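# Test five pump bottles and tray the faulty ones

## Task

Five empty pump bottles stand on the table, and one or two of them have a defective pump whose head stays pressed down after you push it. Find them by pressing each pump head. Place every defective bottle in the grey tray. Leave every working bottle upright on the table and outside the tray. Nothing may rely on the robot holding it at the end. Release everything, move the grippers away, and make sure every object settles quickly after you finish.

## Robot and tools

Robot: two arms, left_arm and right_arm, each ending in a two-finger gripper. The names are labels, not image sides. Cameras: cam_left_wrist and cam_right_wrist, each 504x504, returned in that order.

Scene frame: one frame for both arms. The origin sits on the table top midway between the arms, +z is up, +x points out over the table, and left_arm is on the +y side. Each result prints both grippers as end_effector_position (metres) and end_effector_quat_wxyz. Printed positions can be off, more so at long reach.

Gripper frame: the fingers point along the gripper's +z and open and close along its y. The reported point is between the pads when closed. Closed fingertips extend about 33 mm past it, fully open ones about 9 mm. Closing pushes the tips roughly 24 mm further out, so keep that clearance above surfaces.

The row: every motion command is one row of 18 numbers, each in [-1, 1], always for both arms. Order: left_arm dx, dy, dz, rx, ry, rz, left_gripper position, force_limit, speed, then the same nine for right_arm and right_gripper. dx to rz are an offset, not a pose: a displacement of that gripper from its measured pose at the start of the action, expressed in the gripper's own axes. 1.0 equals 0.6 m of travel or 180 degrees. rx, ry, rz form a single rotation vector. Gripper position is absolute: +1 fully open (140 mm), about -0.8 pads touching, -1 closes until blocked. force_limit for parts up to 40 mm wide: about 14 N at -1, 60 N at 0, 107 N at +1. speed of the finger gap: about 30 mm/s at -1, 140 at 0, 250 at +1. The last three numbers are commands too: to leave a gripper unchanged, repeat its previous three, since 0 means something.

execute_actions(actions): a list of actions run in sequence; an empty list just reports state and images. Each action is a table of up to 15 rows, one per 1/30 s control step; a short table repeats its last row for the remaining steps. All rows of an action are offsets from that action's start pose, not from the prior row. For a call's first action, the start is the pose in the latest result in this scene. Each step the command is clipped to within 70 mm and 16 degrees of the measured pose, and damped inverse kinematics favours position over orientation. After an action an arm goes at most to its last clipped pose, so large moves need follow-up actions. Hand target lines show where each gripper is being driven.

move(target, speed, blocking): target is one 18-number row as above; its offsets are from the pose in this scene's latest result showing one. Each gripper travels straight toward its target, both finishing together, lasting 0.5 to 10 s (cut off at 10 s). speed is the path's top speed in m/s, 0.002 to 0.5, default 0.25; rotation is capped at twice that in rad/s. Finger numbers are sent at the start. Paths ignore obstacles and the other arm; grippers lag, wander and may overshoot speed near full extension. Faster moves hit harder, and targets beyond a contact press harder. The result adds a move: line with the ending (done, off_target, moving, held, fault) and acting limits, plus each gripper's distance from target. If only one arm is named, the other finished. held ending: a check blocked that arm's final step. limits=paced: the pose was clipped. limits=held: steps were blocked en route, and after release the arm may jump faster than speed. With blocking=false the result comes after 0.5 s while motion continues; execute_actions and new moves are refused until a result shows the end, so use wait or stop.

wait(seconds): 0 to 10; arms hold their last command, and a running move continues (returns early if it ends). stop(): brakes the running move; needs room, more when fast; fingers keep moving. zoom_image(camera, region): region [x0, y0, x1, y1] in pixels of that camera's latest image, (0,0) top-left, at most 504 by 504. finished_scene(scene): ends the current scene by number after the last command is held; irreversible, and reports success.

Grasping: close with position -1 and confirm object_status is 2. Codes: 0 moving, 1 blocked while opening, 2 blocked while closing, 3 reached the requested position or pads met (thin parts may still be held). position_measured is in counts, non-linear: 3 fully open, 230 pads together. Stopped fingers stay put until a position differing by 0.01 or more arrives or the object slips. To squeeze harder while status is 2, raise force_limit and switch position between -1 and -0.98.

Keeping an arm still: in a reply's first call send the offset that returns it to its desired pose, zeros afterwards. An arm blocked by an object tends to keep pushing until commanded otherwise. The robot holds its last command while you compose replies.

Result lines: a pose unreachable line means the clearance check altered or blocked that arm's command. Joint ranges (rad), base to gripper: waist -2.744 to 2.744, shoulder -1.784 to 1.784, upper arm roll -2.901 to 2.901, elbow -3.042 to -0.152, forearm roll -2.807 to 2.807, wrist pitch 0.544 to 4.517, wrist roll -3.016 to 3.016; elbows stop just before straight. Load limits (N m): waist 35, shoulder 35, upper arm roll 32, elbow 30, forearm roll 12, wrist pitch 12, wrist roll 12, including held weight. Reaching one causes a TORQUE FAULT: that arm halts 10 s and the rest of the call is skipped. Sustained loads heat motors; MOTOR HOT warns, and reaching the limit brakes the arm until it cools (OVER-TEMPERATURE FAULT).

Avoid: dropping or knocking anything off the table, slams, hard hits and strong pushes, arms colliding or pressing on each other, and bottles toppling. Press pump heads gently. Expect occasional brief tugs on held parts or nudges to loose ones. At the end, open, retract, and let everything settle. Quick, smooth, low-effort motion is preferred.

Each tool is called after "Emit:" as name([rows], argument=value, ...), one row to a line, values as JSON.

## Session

Emit:
execute_actions(actions=[])

Scene clock: 0.00 s.
left_arm: end_effector_position=(+0.4174, +0.4246, +0.1158) position_measured=3 object_status=3 end_effector_quat_wxyz=(-0.047, +0.923, +0.378, +0.060) | right_arm: end_effector_position=(+0.6034, -0.2391, +0.4145) position_measured=3 object_status=3 end_effector_quat_wxyz=(-0.002, +0.954, -0.300, +0.000)
Joint positions: left_arm=[ 0.207 -0.419 -0.189 -2.829  0.071  2.512 -2.233] | right_arm=[-0.003 -0.003 -0.003 -1.571  0.003  1.571 -0.793]
Joint velocities: left_arm=[ 0.     0.001  0.001 -0.     0.    -0.     0.001] | right_arm=[-0.001 -0.    -0.     0.    -0.     0.     0.   ]
Hand target (left_arm): +0.417, +0.425, +0.116; -0.047, +0.923, +0.378, +0.060
Hand target (right_arm): +0.603, -0.239, +0.415; -0.002, +0.954, -0.300, +0.000

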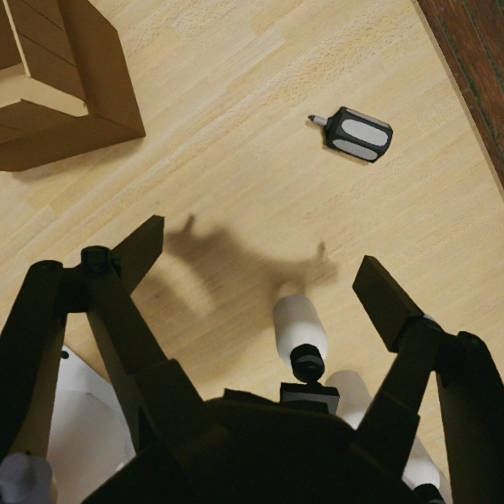

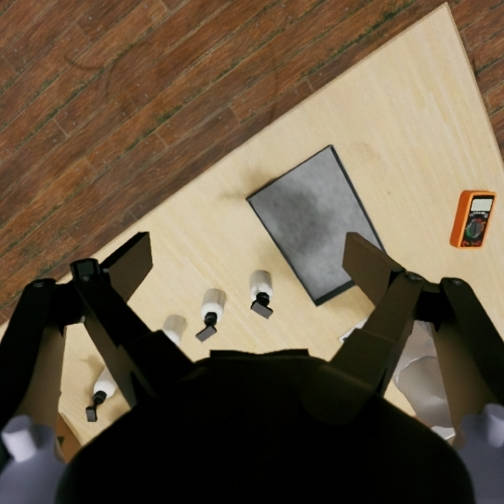

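Emit:
zoom_image(camera="cam_right_wrist", region=[90, 210, 420, 340])

Emit:
zoom_image(camera="cam_right_wrist", region=[150, 255, 300, 355])

Emit:
zoom_image(camera="cam_left_wrist", region=[90, 190, 460, 440])

Region (90, 210, 420, 340) of cam_right_wrist's 504x504 image, scaled by 1.527, with more detail than that image has; it fills the top 199 rows of this view, and the rest is white.

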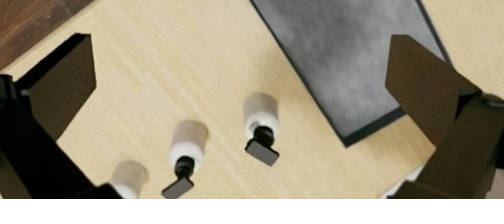

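Region (150, 255, 300, 355) of cam_right_wrist's 504x504 image, scaled by 3.360, with more detail than that image has.

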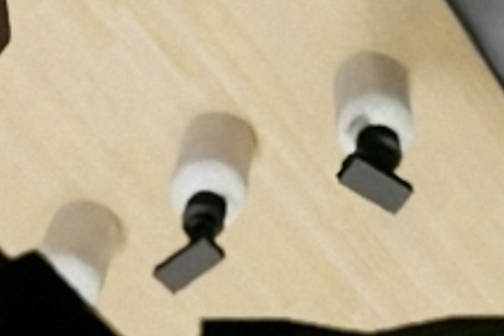

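Region (90, 190, 460, 440) of cam_left_wrist's 504x504 image, scaled by 1.362, with more detail than that image has; it fills the top 341 rows of this view, and the rest is white.

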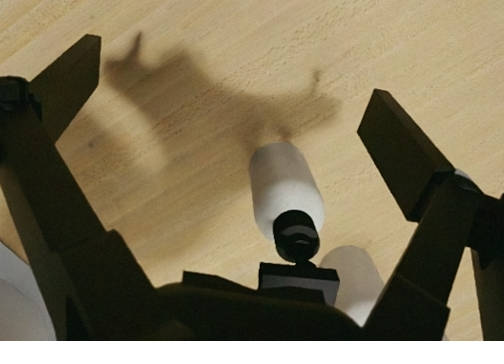

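Emit:
move(target=[-0.0943,0.1083,-0.2452,-0.0307,-0.0392,0.2470,-1,0,1,-0.365,0.0605,0.3242,-0.0013,0,-0.194,-1,0,1], speed=0.4)

Scene clock: 33.53 s.
left_arm: end_effector_position=(+0.4099, +0.3167, +0.2479) position_measured=233 object_status=3 end_effector_quat_wxyz=(+0.002, +1.000, +0.003, -0.001) | right_arm: end_effector_position=(+0.4037, -0.1422, +0.2197) position_measured=233 object_status=3 end_effector_quat_wxyz=(+0.001, +1.000, -0.004, -0.001)
Joint positions: left_arm=[-0.276 -0.591  0.082 -2.563  0.045  1.972 -1.661] | right_arm=[ 0.268 -0.464  0.057 -2.54   0.028  2.073 -1.083]
Joint velocities: left_arm=[-0.004  0.001  0.004  0.001  0.003 -0.005  0.024] | right_arm=[-0.    -0.001  0.     0.     0.     0.003 -0.013]
Hand target (left_arm): +0.410, +0.317, +0.248; +0.001, +1.000, -0.004, -0.002
Hand target (right_arm): +0.404, -0.142, +0.220; -0.000, +1.000, -0.001, -0.000
Off the commanded pose (left_arm): 0.004 m, 0 deg.
Off the commanded pose (right_arm): 0.001 m, 1 deg.
move: off_target (left_arm)

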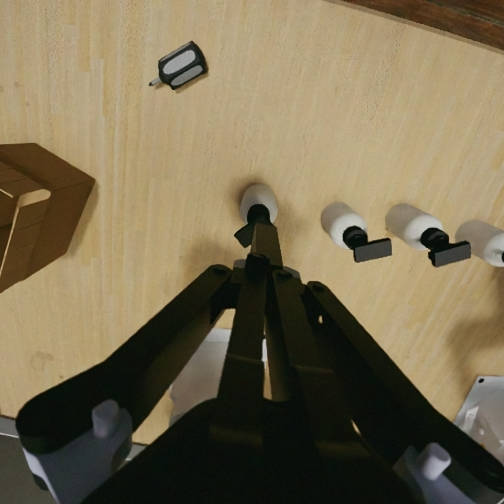

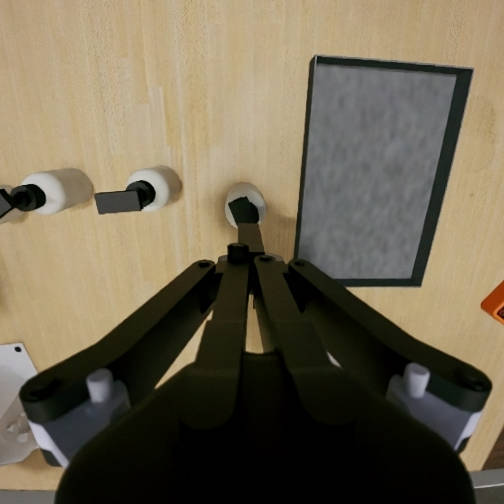

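Let me get settled images, then zoom.

Emit:
wait(seconds=0)

Emit:
zoom_image(camera="cam_right_wrist", region=[190, 160, 310, 260])

Emit:
zoom_image(camera="cam_right_wrist", region=[0, 150, 200, 240])

Emit:
zoom_image(camera="cam_left_wrist", region=[200, 170, 320, 270])

Emit:
zoom_image(camera="cam_left_wrist", region=[304, 180, 504, 290])

Scene clock: 36.47 s.
left_arm: end_effector_position=(+0.4098, +0.3168, +0.2479) position_measured=233 object_status=3 end_effector_quat_wxyz=(+0.002, +1.000, -0.001, -0.001) | right_arm: end_effector_position=(+0.4038, -0.1421, +0.2197) position_measured=233 object_status=3 end_effector_quat_wxyz=(+0.001, +1.000, -0.002, -0.001)
Joint positions: left_arm=[-0.276 -0.591  0.082 -2.563  0.046  1.972 -1.654] | right_arm=[ 0.268 -0.464  0.056 -2.54   0.028  2.073 -1.087]
Joint velocities: left_arm=[ 0.    -0.001 -0.001 -0.    -0.001  0.001  0.001] | right_arm=[ 0.    -0.001 -0.    -0.001  0.001 -0.001 -0.002]
Hand target (left_arm): +0.410, +0.317, +0.248; +0.001, +1.000, -0.004, -0.002
Hand target (right_arm): +0.404, -0.142, +0.220; -0.000, +1.000, -0.001, -0.000
Off the commanded pose (left_arm): 0.005 m, 0 deg.
Off the commanded pose (right_arm): 0.001 m, 0 deg.

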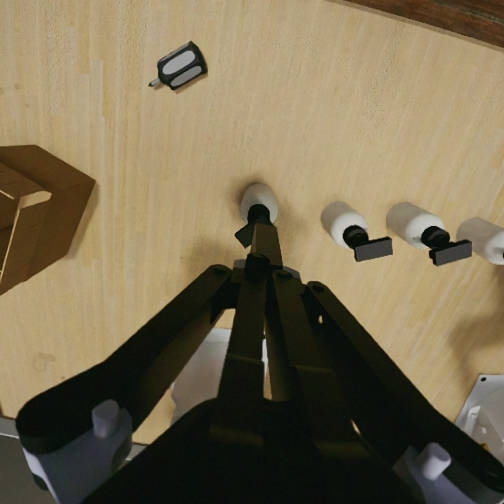

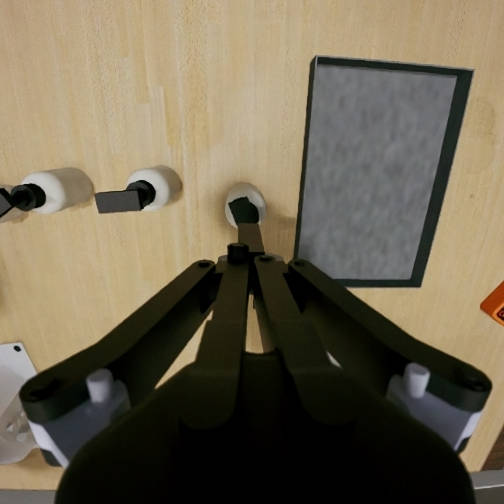

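Region (190, 160, 310, 260) of cam_right_wrist's 504x504 image, scaled by 4.200, with more detail than that image has.

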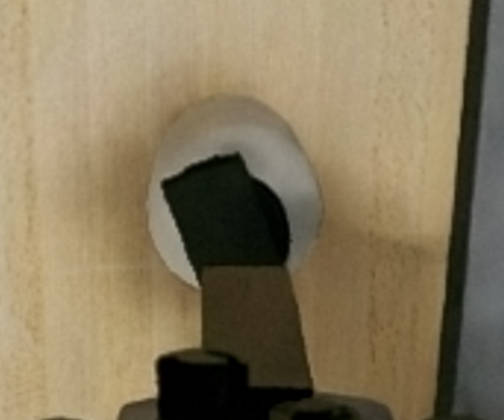

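Region (0, 150, 200, 240) of cam_right_wrist's 504x504 image, scaled by 2.520, with more detail than that image has; it fills the top 227 rows of this view, and the rest is white.

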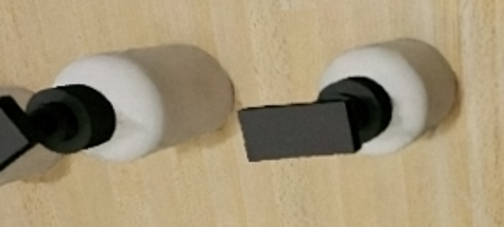

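Region (200, 170, 320, 270) of cam_left_wrist's 504x504 image, scaled by 4.200, with more detail than that image has.

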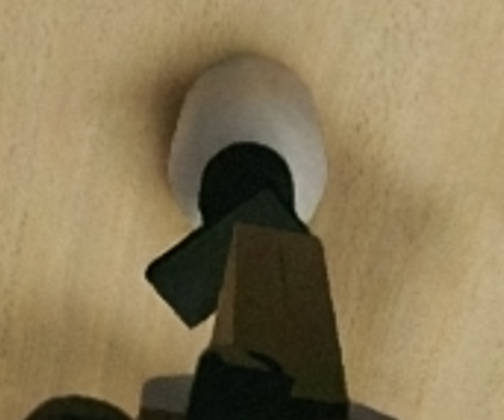

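Region (304, 180, 504, 290) of cam_left_wrist's 504x504 image, scaled by 2.520, with more detail than that image has; it fills the top 277 rows of this view, and the rest is white.

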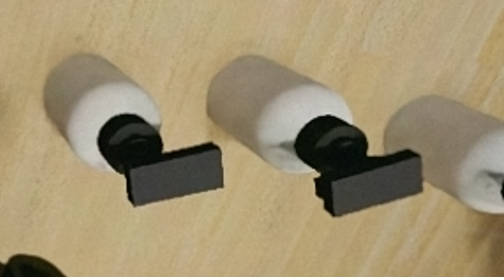

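Emit:
execute_actions([
  [[-0.0004,0,0.0018,0.0013,0.0006,-0.0006,-1,0,1,0,-0.0001,0.0012,0.0006,0.0006,-0.0013,-1,0,1],[-0.0015,-0.0002,0.0068,0.0013,0.0006,-0.0006,-1,0,1,-0.0001,-0.0004,0.0043,0.0006,0.0006,-0.0013,-1,0,1],[-0.0031,-0.0004,0.0143,0.0013,0.0006,-0.0006,-1,0,1,-0.0003,-0.0008,0.0091,0.0006,0.0006,-0.0013,-1,0,1],[-0.0052,-0.0006,0.0238,0.0013,0.0006,-0.0006,-1,0,1,-0.0004,-0.0013,0.0151,0.0006,0.0006,-0.0013,-1,0,1],[-0.0075,-0.0009,0.0345,0.0013,0.0006,-0.0006,-1,0,1,-0.0006,-0.0019,0.0219,0.0006,0.0006,-0.0013,-1,0,1],[-0.01,-0.0013,0.0459,0.0013,0.0006,-0.0006,-1,0,1,-0.0009,-0.0025,0.0292,0.0006,0.0006,-0.0013,-1,0,1],[-0.0125,-0.0016,0.0572,0.0013,0.0006,-0.0006,-1,0,1,-0.0011,-0.0031,0.0364,0.0006,0.0006,-0.0013,-1,0,1],[-0.0148,-0.0019,0.0679,0.0013,0.0006,-0.0006,-1,0,1,-0.0013,-0.0037,0.0432,0.0006,0.0006,-0.0013,-1,0,1],[-0.0169,-0.0021,0.0774,0.0013,0.0006,-0.0006,-1,0,1,-0.0014,-0.0042,0.0492,0.0006,0.0006,-0.0013,-1,0,1],[-0.0185,-0.0023,0.0849,0.0013,0.0006,-0.0006,-1,0,1,-0.0016,-0.0046,0.054,0.0006,0.0006,-0.0013,-1,0,1],[-0.0196,-0.0025,0.0899,0.0013,0.0006,-0.0006,-1,0,1,-0.0017,-0.0049,0.0571,0.0006,0.0006,-0.0013,-1,0,1],[-0.02,-0.0025,0.0917,0.0013,0.0006,-0.0006,-1,0,1,-0.0017,-0.005,0.0583,0.0006,0.0006,-0.0013,-1,0,1]],
])

Scene clock: 75.40 s.
left_arm: end_effector_position=(+0.3897, +0.3181, +0.1930) position_measured=233 object_status=3 end_effector_quat_wxyz=(-0.001, +1.000, -0.002, -0.014) | right_arm: end_effector_position=(+0.3981, -0.1439, +0.1847) position_measured=233 object_status=3 end_effector_quat_wxyz=(+0.005, +1.000, -0.000, -0.009)
Joint positions: left_arm=[-0.27  -0.582  0.082 -2.696  0.051  2.086 -1.654] | right_arm=[ 0.271 -0.425  0.059 -2.599  0.028  2.153 -1.087]
Joint velocities: left_arm=[ 0.012  0.019  0.    -0.058  0.004  0.173 -0.   ] | right_arm=[ 0.003  0.027  0.001 -0.021 -0.     0.115  0.001]
Hand target (left_arm): +0.398, +0.319, +0.193; -0.001, +1.000, +0.001, -0.000
Hand target (right_arm): +0.403, -0.139, +0.185; +0.000, +1.000, -0.001, -0.000
Off the commanded pose (left_arm): 0.008 m, 2 deg.
Off the commanded pose (right_arm): 0.007 m, 1 deg.

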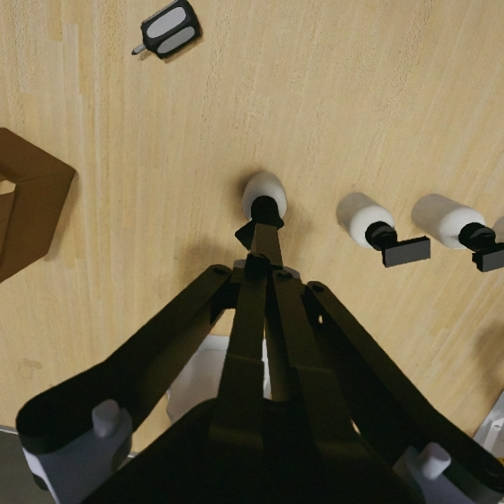

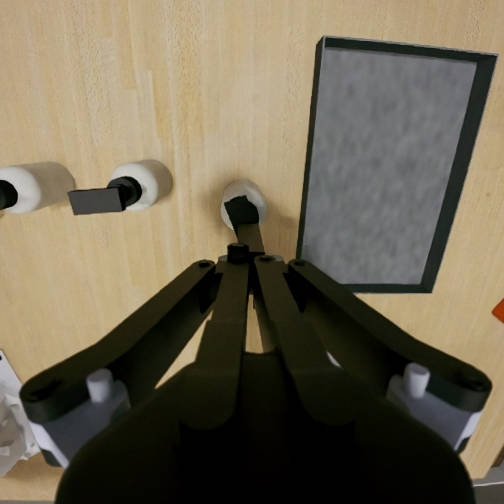

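The wrists are still settling; I'll fetch a fresh state and zoom in.

Emit:
execute_actions(actions=[])

Emit:
zoom_image(camera="cam_right_wrist", region=[190, 160, 310, 260])

Emit:
zoom_image(camera="cam_left_wrist", region=[200, 170, 320, 270])

Emit:
zoom_image(camera="cam_left_wrist", region=[324, 180, 504, 290])

Emit:
zoom_image(camera="cam_right_wrist", region=[0, 150, 200, 240])

Scene clock: 78.63 s.
left_arm: end_effector_position=(+0.3982, +0.3178, +0.1943) position_measured=233 object_status=3 end_effector_quat_wxyz=(+0.000, +1.000, -0.001, -0.001) | right_arm: end_effector_position=(+0.4033, -0.1410, +0.1859) position_measured=233 object_status=3 end_effector_quat_wxyz=(+0.001, +1.000, -0.000, -0.001)
Joint positions: left_arm=[-0.269 -0.581  0.082 -2.698  0.052  2.117 -1.654] | right_arm=[ 0.272 -0.424  0.059 -2.599  0.028  2.173 -1.087]
Joint velocities: left_arm=[-0.001  0.    -0.    -0.001  0.    -0.001  0.002] | right_arm=[ 0.    -0.    -0.001  0.    -0.     0.     0.001]
Hand target (left_arm): +0.398, +0.319, +0.193; -0.001, +1.000, +0.001, -0.000
Hand target (right_arm): +0.403, -0.139, +0.185; +0.000, +1.000, -0.001, -0.000
Off the commanded pose (left_arm): 0.002 m, 0 deg.
Off the commanded pose (right_arm): 0.002 m, 0 deg.

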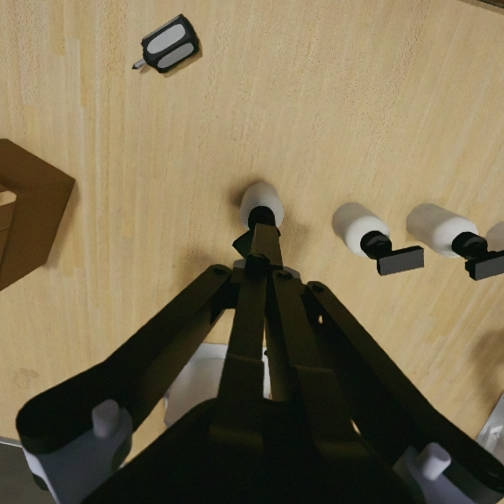

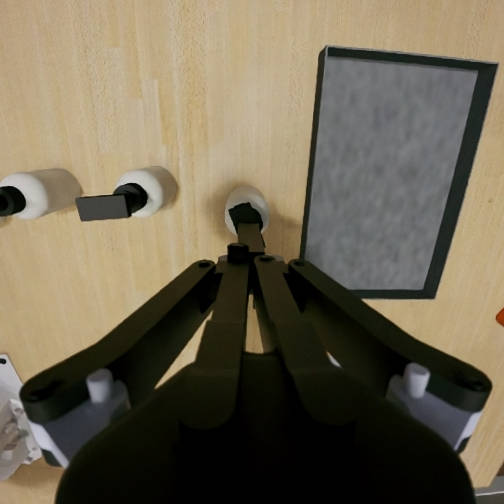

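Region (190, 160, 310, 260) of cam_right_wrist's 504x504 image, scaled by 4.200, with more detail than that image has.

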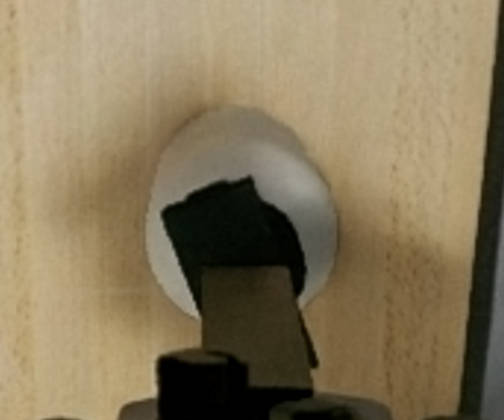

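Region (200, 170, 320, 270) of cam_left_wrist's 504x504 image, scaled by 4.200, with more detail than that image has.

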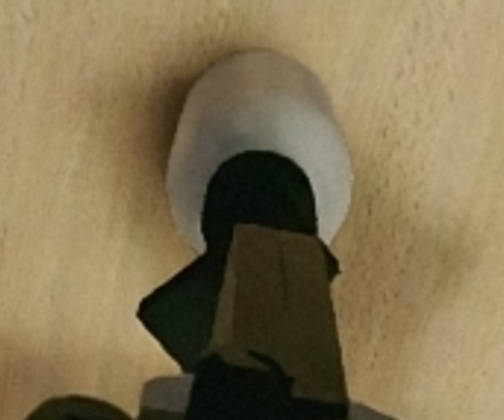

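Region (324, 180, 504, 290) of cam_left_wrist's 504x504 image, scaled by 2.800, with more detail than that image has.

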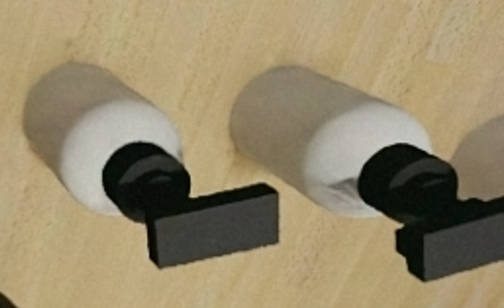

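Region (0, 150, 200, 240) of cam_right_wrist's 504x504 image, scaled by 2.520, with more detail than that image has; it fills the top 227 rows of this view, and the rest is white.

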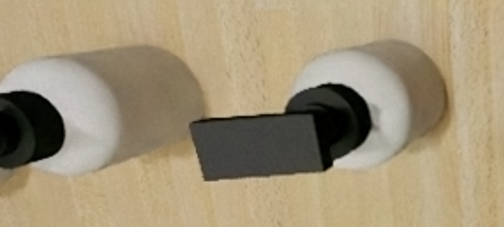

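Emit:
execute_actions(actions=[])

Scene clock: 90.50 s.
left_arm: end_effector_position=(+0.3982, +0.3178, +0.1943) position_measured=233 object_status=3 end_effector_quat_wxyz=(+0.000, +1.000, -0.001, -0.001) | right_arm: end_effector_position=(+0.4033, -0.1410, +0.1859) position_measured=233 object_status=3 end_effector_quat_wxyz=(+0.001, +1.000, -0.000, -0.001)
Joint positions: left_arm=[-0.269 -0.581  0.082 -2.698  0.052  2.117 -1.654] | right_arm=[ 0.272 -0.424  0.059 -2.599  0.028  2.173 -1.087]
Joint velocities: left_arm=[ 0.001  0.001  0.002 -0.001  0.001 -0.001  0.001] | right_arm=[ 0.001 -0.     0.001  0.     0.    -0.001  0.001]
Hand target (left_arm): +0.398, +0.319, +0.193; -0.001, +1.000, +0.001, -0.000
Hand target (right_arm): +0.403, -0.139, +0.185; +0.000, +1.000, -0.001, -0.000
Off the commanded pose (left_arm): 0.002 m, 0 deg.
Off the commanded pose (right_arm): 0.002 m, 0 deg.

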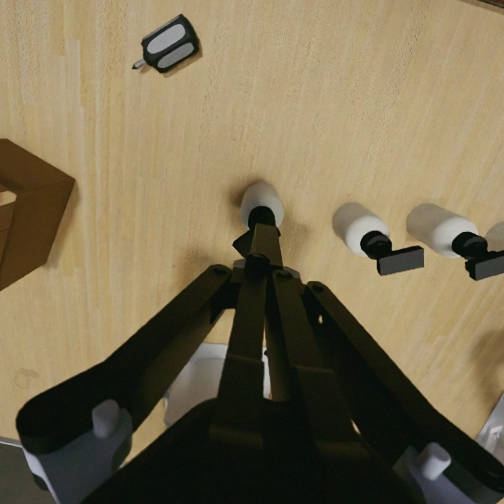

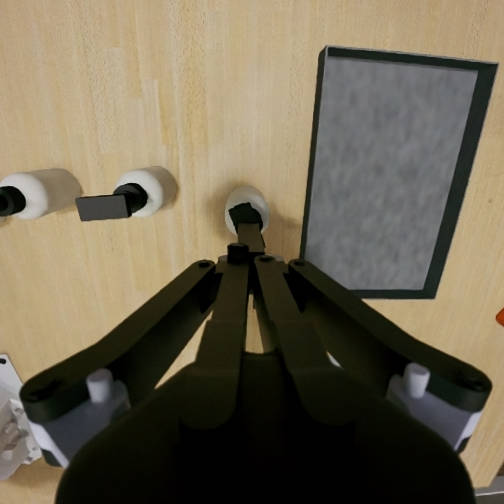

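Emit:
move(target=[0,0,0.0572,0,0,0,-1,0,1, 0,-0.002,0.0432,0,0,0,-1,0,1], speed=0.035)

Scene clock: 94.10 s.
left_arm: end_effector_position=(+0.3994, +0.3173, +0.1628) position_measured=233 object_status=3 end_effector_quat_wxyz=(+0.001, +1.000, -0.001, +0.000) | right_arm: end_effector_position=(+0.4035, -0.1411, +0.1611) position_measured=233 object_status=3 end_effector_quat_wxyz=(+0.001, +1.000, -0.000, -0.002)
Joint positions: left_arm=[-0.267 -0.532  0.084 -2.749  0.052  2.219 -1.654] | right_arm=[ 0.272 -0.384  0.059 -2.633  0.028  2.246 -1.087]
Joint velocities: left_arm=[ 0.     0.001 -0.001 -0.001 -0.002  0.015  0.   ] | right_arm=[0.001 0.    0.    0.    0.    0.01  0.001]
Hand target (left_arm): +0.399, +0.319, +0.160; -0.000, +1.000, -0.001, -0.001
Hand target (right_arm): +0.403, -0.140, +0.160; +0.001, +1.000, -0.000, -0.001
Off the commanded pose (left_arm): 0.003 m, 0 deg.
Off the commanded pose (right_arm): 0.002 m, 0 deg.
move: done

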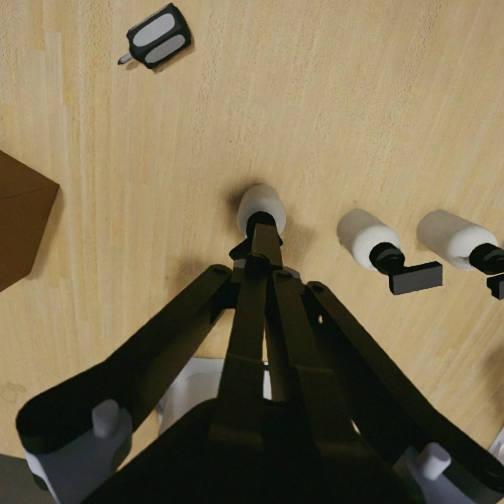

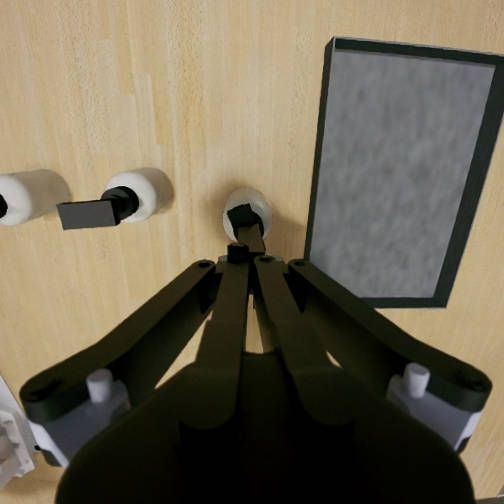

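Emit:
execute_actions([
  [[0,0,-0.0023,0,0,0,-1,0,1,0,0,-0.0023,0,0,0,-1,0,1],[0,0,-0.0047,0,0,0,-1,0,1,0,0,-0.0047,0,0,0,-1,0,1],[0,0,-0.007,0,0,0,-1,0,1,0,0,-0.007,0,0,0,-1,0,1],[0,0,-0.0093,0,0,0,-1,0,1,0,0,-0.0093,0,0,0,-1,0,1],[0,0,-0.0117,0,0,0,-1,0,1,0,0,-0.0117,0,0,0,-1,0,1],[0,0,-0.014,0,0,0,-1,0,1,0,0,-0.014,0,0,0,-1,0,1],[0,0,-0.0163,0,0,0,-1,0,1,0,0,-0.0163,0,0,0,-1,0,1],[0,0,-0.0187,0,0,0,-1,0,1,0,0,-0.0187,0,0,0,-1,0,1],[0,0,-0.021,0,0,0,-1,0,1,0,0,-0.021,0,0,0,-1,0,1],[0,0,-0.0233,0,0,0,-1,0,1,0,0,-0.0233,0,0,0,-1,0,1],[0,0,-0.0257,0,0,0,-1,0,1,0,0,-0.0257,0,0,0,-1,0,1],[0,0,-0.031,0,0,0,-1,0,1,0,0,-0.030,0,0,0,-1,0,1],[0,0,-0.038,0,0,0,-1,0,1,0,0,-0.036,0,0,0,-1,0,1],[0,0,-0.045,0,0,0,-1,0,1,0,0,-0.042,0,0,0,-1,0,1],[0,0,-0.052,0,0,0,-1,0,1,0,0,-0.047,0,0,0,-1,0,1]],
])

Emit:
wait(seconds=0.4)

Scene clock: 111.63 s.
left_arm: end_effector_position=(+0.4029, +0.3177, +0.1843) position_measured=233 object_status=3 end_effector_quat_wxyz=(+0.001, +1.000, -0.001, +0.006) | right_arm: end_effector_position=(+0.4067, -0.1390, +0.1820) position_measured=233 object_status=3 end_effector_quat_wxyz=(-0.001, +1.000, +0.000, +0.004)
Joint positions: left_arm=[-0.267 -0.564  0.083 -2.716  0.052  2.165 -1.654] | right_arm=[ 0.272 -0.415  0.06  -2.604  0.028  2.198 -1.087]
Joint velocities: left_arm=[-0.003 -0.148 -0.012  0.171 -0.001 -0.231  0.001] | right_arm=[ 0.    -0.124  0.002  0.133 -0.001 -0.188 -0.002]
Hand target (left_arm): +0.399, +0.317, +0.193; +0.001, +1.000, -0.002, +0.001
Hand target (right_arm): +0.404, -0.141, +0.189; +0.001, +1.000, -0.000, -0.001
Off the commanded pose (left_arm): 0.010 m, 1 deg.
Off the commanded pose (right_arm): 0.008 m, 1 deg.

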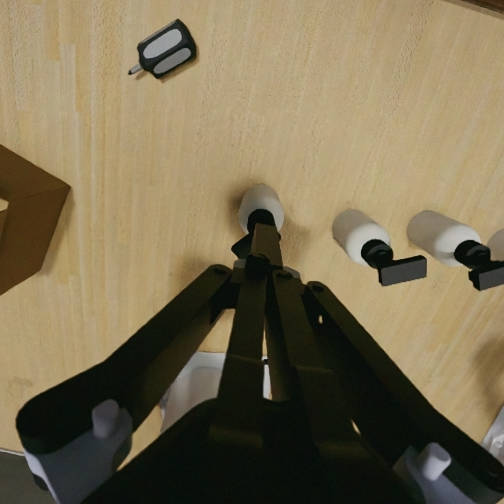

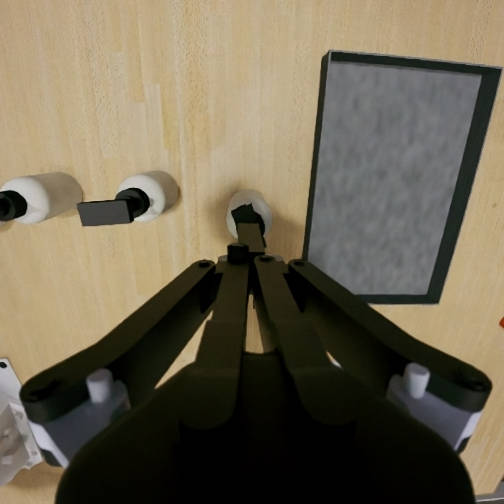

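Scene clock: 112.03 s.
left_arm: end_effector_position=(+0.4004, +0.3180, +0.1923) position_measured=233 object_status=3 end_effector_quat_wxyz=(+0.000, +1.000, -0.001, +0.003) | right_arm: end_effector_position=(+0.4045, -0.1399, +0.1883) position_measured=233 object_status=3 end_effector_quat_wxyz=(+0.001, +1.000, +0.000, +0.001)
Joint positions: left_arm=[-0.267 -0.577  0.082 -2.702  0.052  2.131 -1.654] | right_arm=[ 0.272 -0.425  0.06  -2.594  0.028  2.17  -1.087]
Joint velocities: left_arm=[ 0.    -0.001 -0.001 -0.001 -0.002 -0.022 -0.001] | right_arm=[ 0.    -0.    -0.     0.     0.001 -0.018 -0.001]
Hand target (left_arm): +0.399, +0.317, +0.193; +0.001, +1.000, -0.002, +0.001
Hand target (right_arm): +0.404, -0.141, +0.189; +0.001, +1.000, -0.000, -0.001
Off the commanded pose (left_arm): 0.002 m, 0 deg.
Off the commanded pose (right_arm): 0.002 m, 0 deg.
wait: 0.40 s; no rest

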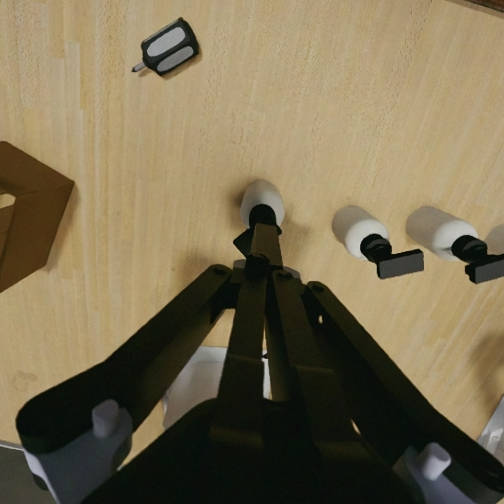

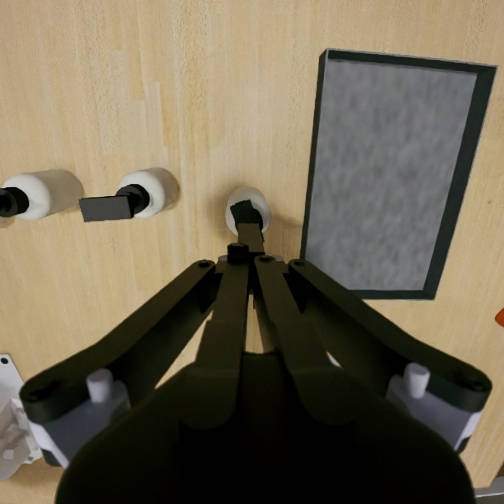

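Emit:
zoom_image(camera="cam_left_wrist", region=[220, 160, 440, 300])

Emit:
zoom_image(camera="cam_right_wrist", region=[60, 140, 280, 280])

Region (220, 160, 440, 300) of cam_left_wrist's 504x504 image, scaled by 2.291, with more detail than that image has; it fills the top 321 rows of this view, and the rest is white.

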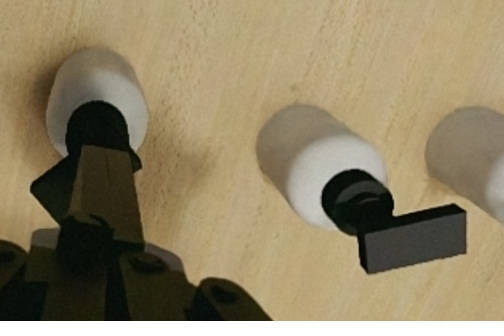

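Region (60, 140, 280, 280) of cam_right_wrist's 504x504 image, scaled by 2.291, with more detail than that image has; it fills the top 321 rows of this view, and the rest is white.

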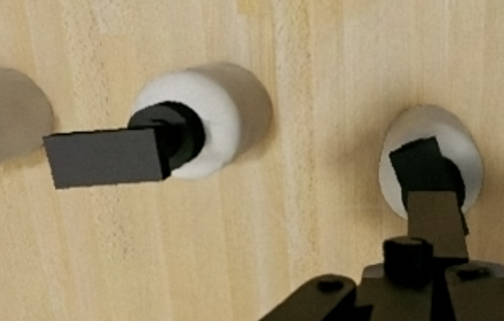

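Emit:
execute_actions([
  [[-0.0002,0.0027,-0.001,0,-0.0019,0,-1,0,1,0.0005,-0.0024,-0.001,0,0,0,-1,0,1],[-0.0008,0.0103,-0.002,0,-0.0019,0,-1,0,1,0.0019,-0.0093,-0.002,0,0,0,-1,0,1],[-0.0016,0.022,-0.003,0,-0.0019,0,-1,0,1,0.004,-0.0198,-0.003,0,0,0,-1,0,1],[-0.0028,0.0371,-0.004,0,-0.0019,0,-1,0,1,0.0068,-0.0334,-0.004,0,0,0,-1,0,1],[-0.0041,0.0549,-0.0045,0,-0.0019,0,-1,0,1,0.01,-0.0494,-0.005,0,0,0,-1,0,1],[-0.0055,0.0745,-0.0045,0,-0.0019,0,-1,0,1,0.0136,-0.0671,-0.005,0,0,0,-1,0,1],[-0.0071,0.0953,-0.0045,0,-0.0019,0,-1,0,1,0.0173,-0.0857,-0.005,0,0,0,-1,0,1],[-0.0086,0.1164,-0.0045,0,-0.0019,0,-1,0,1,0.0212,-0.1048,-0.005,0,0,0,-1,0,1],[-0.0102,0.1372,-0.0045,0,-0.0019,0,-1,0,1,0.0249,-0.1234,-0.005,0,0,0,-1,0,1],[-0.0116,0.1568,-0.0045,0,-0.0019,0,-1,0,1,0.0285,-0.1411,-0.005,0,0,0,-1,0,1],[-0.0129,0.1746,-0.0045,0,-0.0019,0,-1,0,1,0.0317,-0.1571,-0.005,0,0,0,-1,0,1],[-0.0141,0.1897,-0.0045,0,-0.0019,0,-1,0,1,0.0345,-0.1707,-0.004,0,0,0,-1,0,1],[-0.0149,0.2014,-0.0045,0,-0.0019,0,-1,0,1,0.0366,-0.1812,-0.003,0,0,0,-1,0,1],[-0.0155,0.209,-0.0045,0,-0.0019,0,-1,0,1,0.038,-0.1881,-0.002,0,0,0,-1,0,1],[-0.0157,0.2117,-0.0045,0,-0.0019,0,-1,0,1,0.0385,-0.1905,-0.001,0,0,0,-1,0,1]],
])

Scene clock: 134.77 s.
left_arm: end_effector_position=(+0.3898, +0.2102, +0.1933) position_measured=233 object_status=3 end_effector_quat_wxyz=(-0.006, +0.999, -0.049, -0.002) | right_arm: end_effector_position=(+0.4228, -0.0391, +0.1897) position_measured=233 object_status=3 end_effector_quat_wxyz=(-0.000, +0.999, +0.034, -0.000)
Joint positions: left_arm=[-0.374 -0.53  -0.112 -2.661 -0.055  2.126 -1.772] | right_arm=[ 0.325 -0.203  0.171 -2.376  0.043  2.175 -0.997]
Joint velocities: left_arm=[-0.092  0.174 -0.373  0.139 -0.201  0.017 -0.328] | right_arm=[ 0.049  0.433  0.191  0.376 -0.     0.027  0.258]
Hand target (left_arm): +0.390, +0.195, +0.194; +0.000, +1.000, -0.003, -0.002
Hand target (right_arm): +0.427, -0.026, +0.189; -0.002, +1.000, +0.002, +0.001
Off the commanded pose (left_arm): 0.019 m, 6 deg.
Off the commanded pose (right_arm): 0.014 m, 4 deg.

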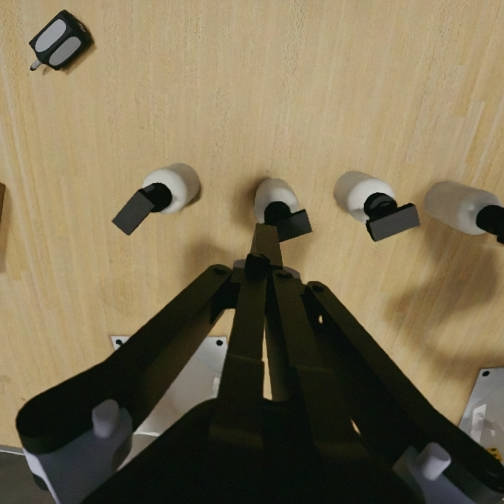

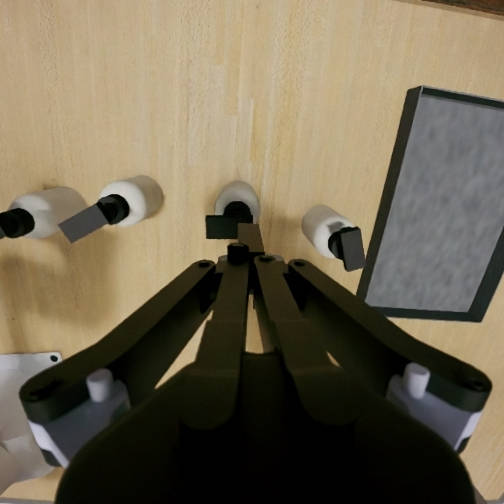

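Emit:
execute_actions(actions=[])

Scene clock: 135.37 s.
left_arm: end_effector_position=(+0.3884, +0.1967, +0.1929) position_measured=233 object_status=3 end_effector_quat_wxyz=(-0.002, +1.000, -0.013, -0.003) | right_arm: end_effector_position=(+0.4257, -0.0279, +0.1882) position_measured=233 object_status=3 end_effector_quat_wxyz=(-0.002, +1.000, +0.008, -0.002)
Joint positions: left_arm=[-0.378 -0.518 -0.136 -2.651 -0.079  2.128 -1.858] | right_arm=[ 0.327 -0.173  0.182 -2.349  0.043  2.177 -0.93 ]
Joint velocities: left_arm=[ 0.001 -0.    -0.002  0.    -0.003  0.    -0.046] | right_arm=[-0.001  0.    -0.001  0.001 -0.    -0.     0.037]
Hand target (left_arm): +0.390, +0.195, +0.194; +0.000, +1.000, -0.003, -0.002
Hand target (right_arm): +0.427, -0.026, +0.189; -0.002, +1.000, +0.002, +0.001
Off the commanded pose (left_arm): 0.007 m, 1 deg.
Off the commanded pose (right_arm): 0.003 m, 1 deg.

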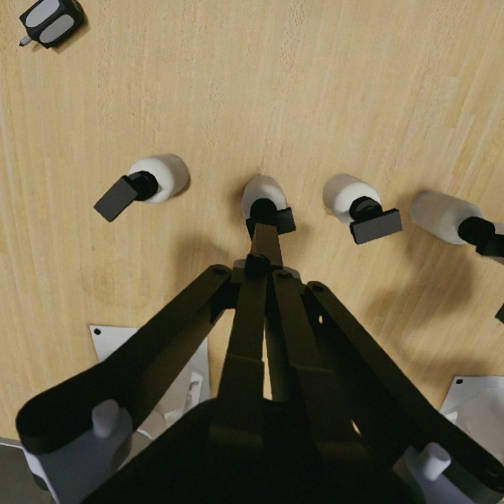

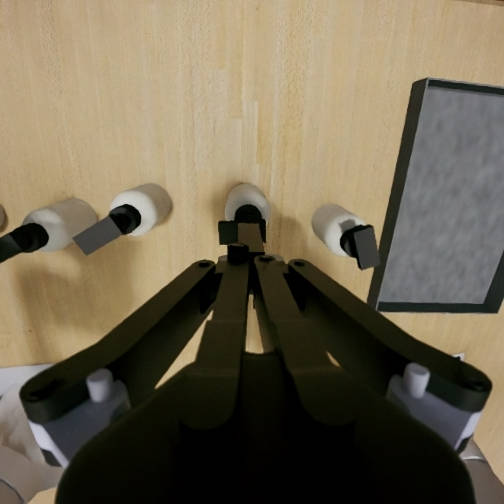

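Emit:
execute_actions(actions=[])

Emit:
zoom_image(camera="cam_left_wrist", region=[200, 170, 320, 270])

Emit:
zoom_image(camera="cam_right_wrist", region=[190, 160, 310, 260])

Emit:
zoom_image(camera="cam_right_wrist", region=[290, 180, 410, 290])

Emit:
zoom_image(camera="cam_left_wrist", region=[80, 130, 210, 240])

Scene clock: 138.73 s.
left_arm: end_effector_position=(+0.3885, +0.1966, +0.1929) position_measured=233 object_status=3 end_effector_quat_wxyz=(-0.001, +1.000, -0.006, -0.003) | right_arm: end_effector_position=(+0.4257, -0.0278, +0.1882) position_measured=233 object_status=3 end_effector_quat_wxyz=(-0.002, +1.000, +0.002, -0.002)
Joint positions: left_arm=[-0.378 -0.518 -0.136 -2.651 -0.079  2.128 -1.872] | right_arm=[ 0.327 -0.173  0.182 -2.348  0.043  2.177 -0.919]
Joint velocities: left_arm=[-0.002  0.001 -0.001 -0.001 -0.001  0.    -0.   ] | right_arm=[-0.001  0.    -0.001  0.     0.     0.001 -0.   ]
Hand target (left_arm): +0.390, +0.195, +0.194; +0.000, +1.000, -0.003, -0.002
Hand target (right_arm): +0.427, -0.026, +0.189; -0.002, +1.000, +0.002, +0.001
Off the commanded pose (left_arm): 0.006 m, 1 deg.
Off the commanded pose (right_arm): 0.003 m, 0 deg.

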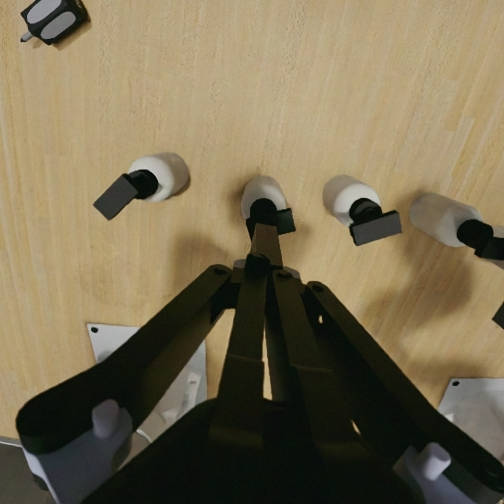

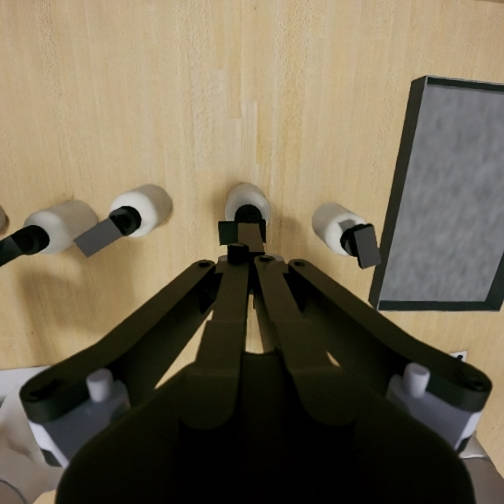

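Region (200, 170, 320, 270) of cam_left_wrist's 504x504 image, scaled by 4.200, with more detail than that image has.

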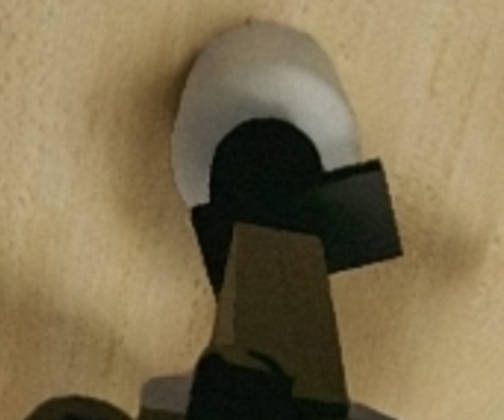

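Region (190, 160, 310, 260) of cam_right_wrist's 504x504 image, scaled by 4.200, with more detail than that image has.

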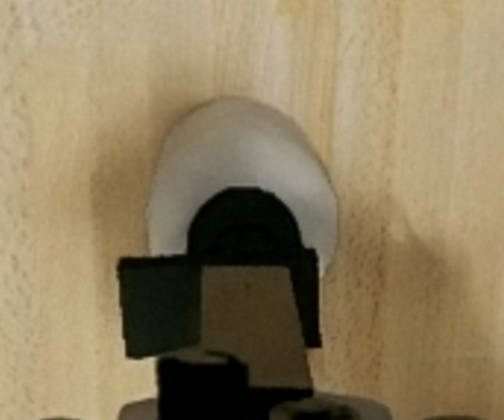

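Region (290, 180, 410, 290) of cam_right_wrist's 504x504 image, scaled by 4.200, with more detail than that image has; it fills the top 462 rows of this view, and the rest is white.

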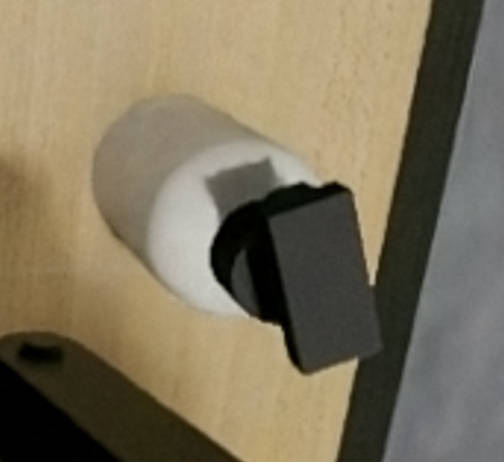

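Region (80, 130, 210, 240) of cam_left_wrist's 504x504 image, scaled by 3.877, with more detail than that image has; it fills the top 426 rows of this view, and the rest is white.

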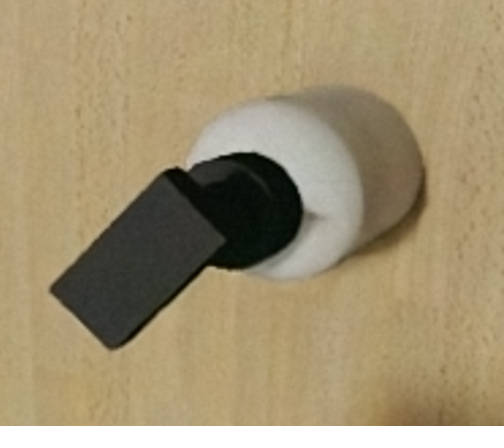

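Emit:
zoom_image(camera="cam_right_wrist", region=[60, 160, 190, 270])

Emit:
zoom_image(camera="cam_left_wrist", region=[300, 155, 430, 265])

Region (60, 160, 190, 270) of cam_right_wrist's 504x504 image, scaled by 3.877, with more detail than that image has; it fills the top 426 rows of this view, and the rest is white.

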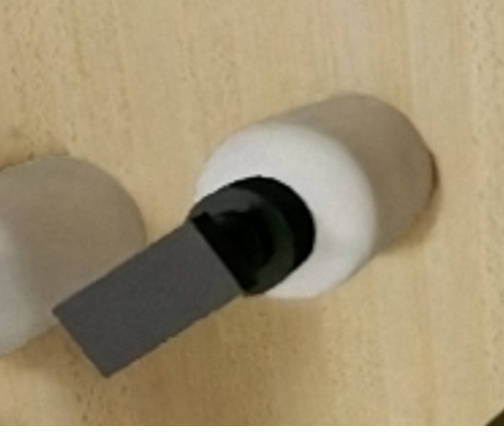

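Region (300, 155, 430, 265) of cam_left_wrist's 504x504 image, scaled by 3.877, with more detail than that image has; it fills the top 426 rows of this view, and the rest is white.

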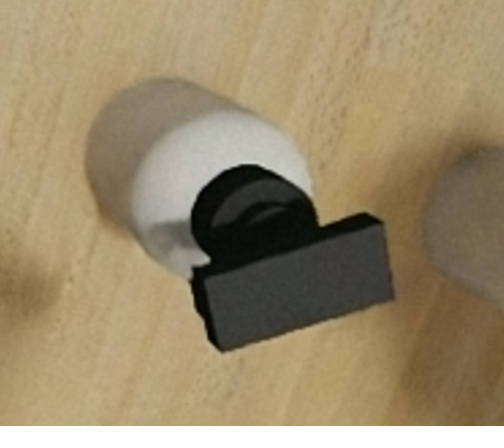

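Emit:
execute_actions([
  [[0.002,-0.0003,0.0003,0,0.0005,-0.001,-1,0,1,0.001,-0.0003,0.0002,0,0,0,-1,0,1],[0.004,-0.0007,0.001,0,0.001,-0.002,-1,0,1,0.002,-0.0006,0.0007,-0.0005,0.0005,0.0005,-1,0,1],[0.006,-0.001,0.0022,-0.0006,0.0015,-0.003,-1,0,1,0.003,-0.001,0.0014,-0.001,0.001,0.001,-1,0,1],[0.008,-0.0014,0.0038,-0.0006,0.0019,-0.0038,-1,0,1,0.004,-0.001,0.0024,-0.0013,0.0013,0.0013,-1,0,1],[0.010,-0.0017,0.0056,-0.0006,0.0019,-0.0038,-1,0,1,0.004,-0.001,0.0036,-0.0013,0.0013,0.0013,-1,0,1],[0.0115,-0.002,0.0076,-0.0006,0.0019,-0.0038,-1,0,1,0.004,-0.001,0.0048,-0.0013,0.0013,0.0013,-1,0,1],[0.013,-0.002,0.0097,-0.0006,0.0019,-0.0038,-1,0,1,0.004,-0.001,0.0062,-0.0013,0.0013,0.0013,-1,0,1],[0.013,-0.002,0.0118,-0.0006,0.0019,-0.0038,-1,0,1,0.004,-0.001,0.0075,-0.0013,0.0013,0.0013,-1,0,1],[0.013,-0.002,0.0139,-0.0006,0.0019,-0.0038,-1,0,1,0.004,-0.001,0.0089,-0.0013,0.0013,0.0013,-1,0,1],[0.013,-0.002,0.0159,-0.0006,0.0019,-0.0038,-1,0,1,0.004,-0.001,0.0101,-0.0013,0.0013,0.0013,-1,0,1],[0.013,-0.002,0.0177,-0.0006,0.0019,-0.0038,-1,0,1,0.004,-0.001,0.0113,-0.0013,0.0013,0.0013,-1,0,1],[0.013,-0.002,0.0193,-0.0006,0.0019,-0.0038,-1,0,1,0.004,-0.001,0.0123,-0.0013,0.0013,0.0013,-1,0,1],[0.013,-0.002,0.0205,-0.0006,0.0019,-0.0038,-1,0,1,0.004,-0.001,0.013,-0.0013,0.0013,0.0013,-1,0,1],[0.013,-0.002,0.0212,-0.0006,0.0019,-0.0038,-1,0,1,0.004,-0.001,0.0135,-0.0013,0.0013,0.0013,-1,0,1],[0.013,-0.002,0.0215,-0.0006,0.0019,-0.0038,-1,0,1,0.004,-0.001,0.0137,-0.0013,0.0013,0.0013,-1,0,1]],
])

Scene clock: 183.23 s.
left_arm: end_effector_position=(+0.3940, +0.1978, +0.1822) position_measured=233 object_status=3 end_effector_quat_wxyz=(-0.001, +1.000, -0.002, -0.004) | right_arm: end_effector_position=(+0.4271, -0.0278, +0.1816) position_measured=233 object_status=3 end_effector_quat_wxyz=(+0.000, +1.000, +0.001, -0.002)
Joint positions: left_arm=[-0.37  -0.486 -0.137 -2.655 -0.079  2.163 -1.872] | right_arm=[ 0.327 -0.158  0.182 -2.35   0.038  2.19  -0.914]
Joint velocities: left_arm=[ 0.003  0.03  -0.004 -0.024 -0.     0.065  0.001] | right_arm=[ 0.     0.017 -0.001 -0.014 -0.004  0.032  0.007]
Hand target (left_arm): +0.396, +0.198, +0.180; -0.001, +1.000, +0.000, -0.000
Hand target (right_arm): +0.428, -0.027, +0.180; +0.001, +1.000, +0.000, +0.000
Off the commanded pose (left_arm): 0.003 m, 0 deg.
Off the commanded pose (right_arm): 0.002 m, 0 deg.

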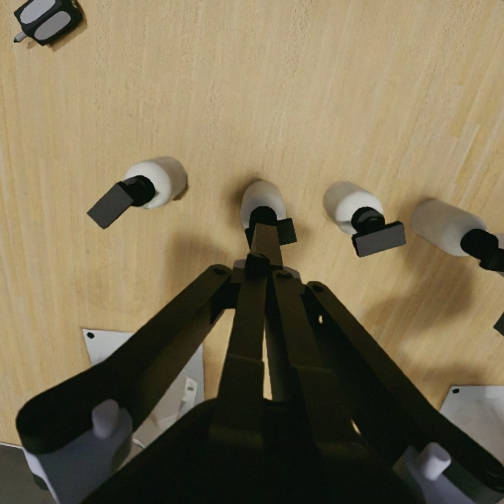

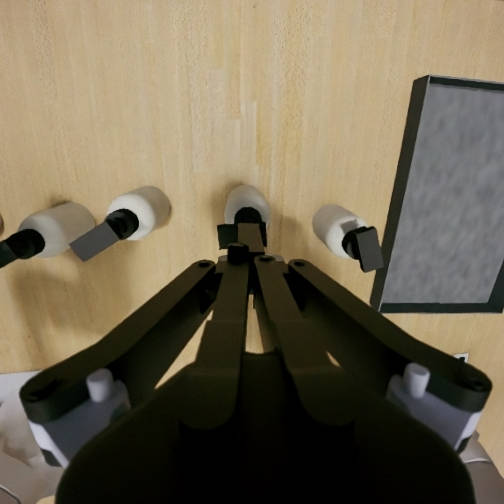

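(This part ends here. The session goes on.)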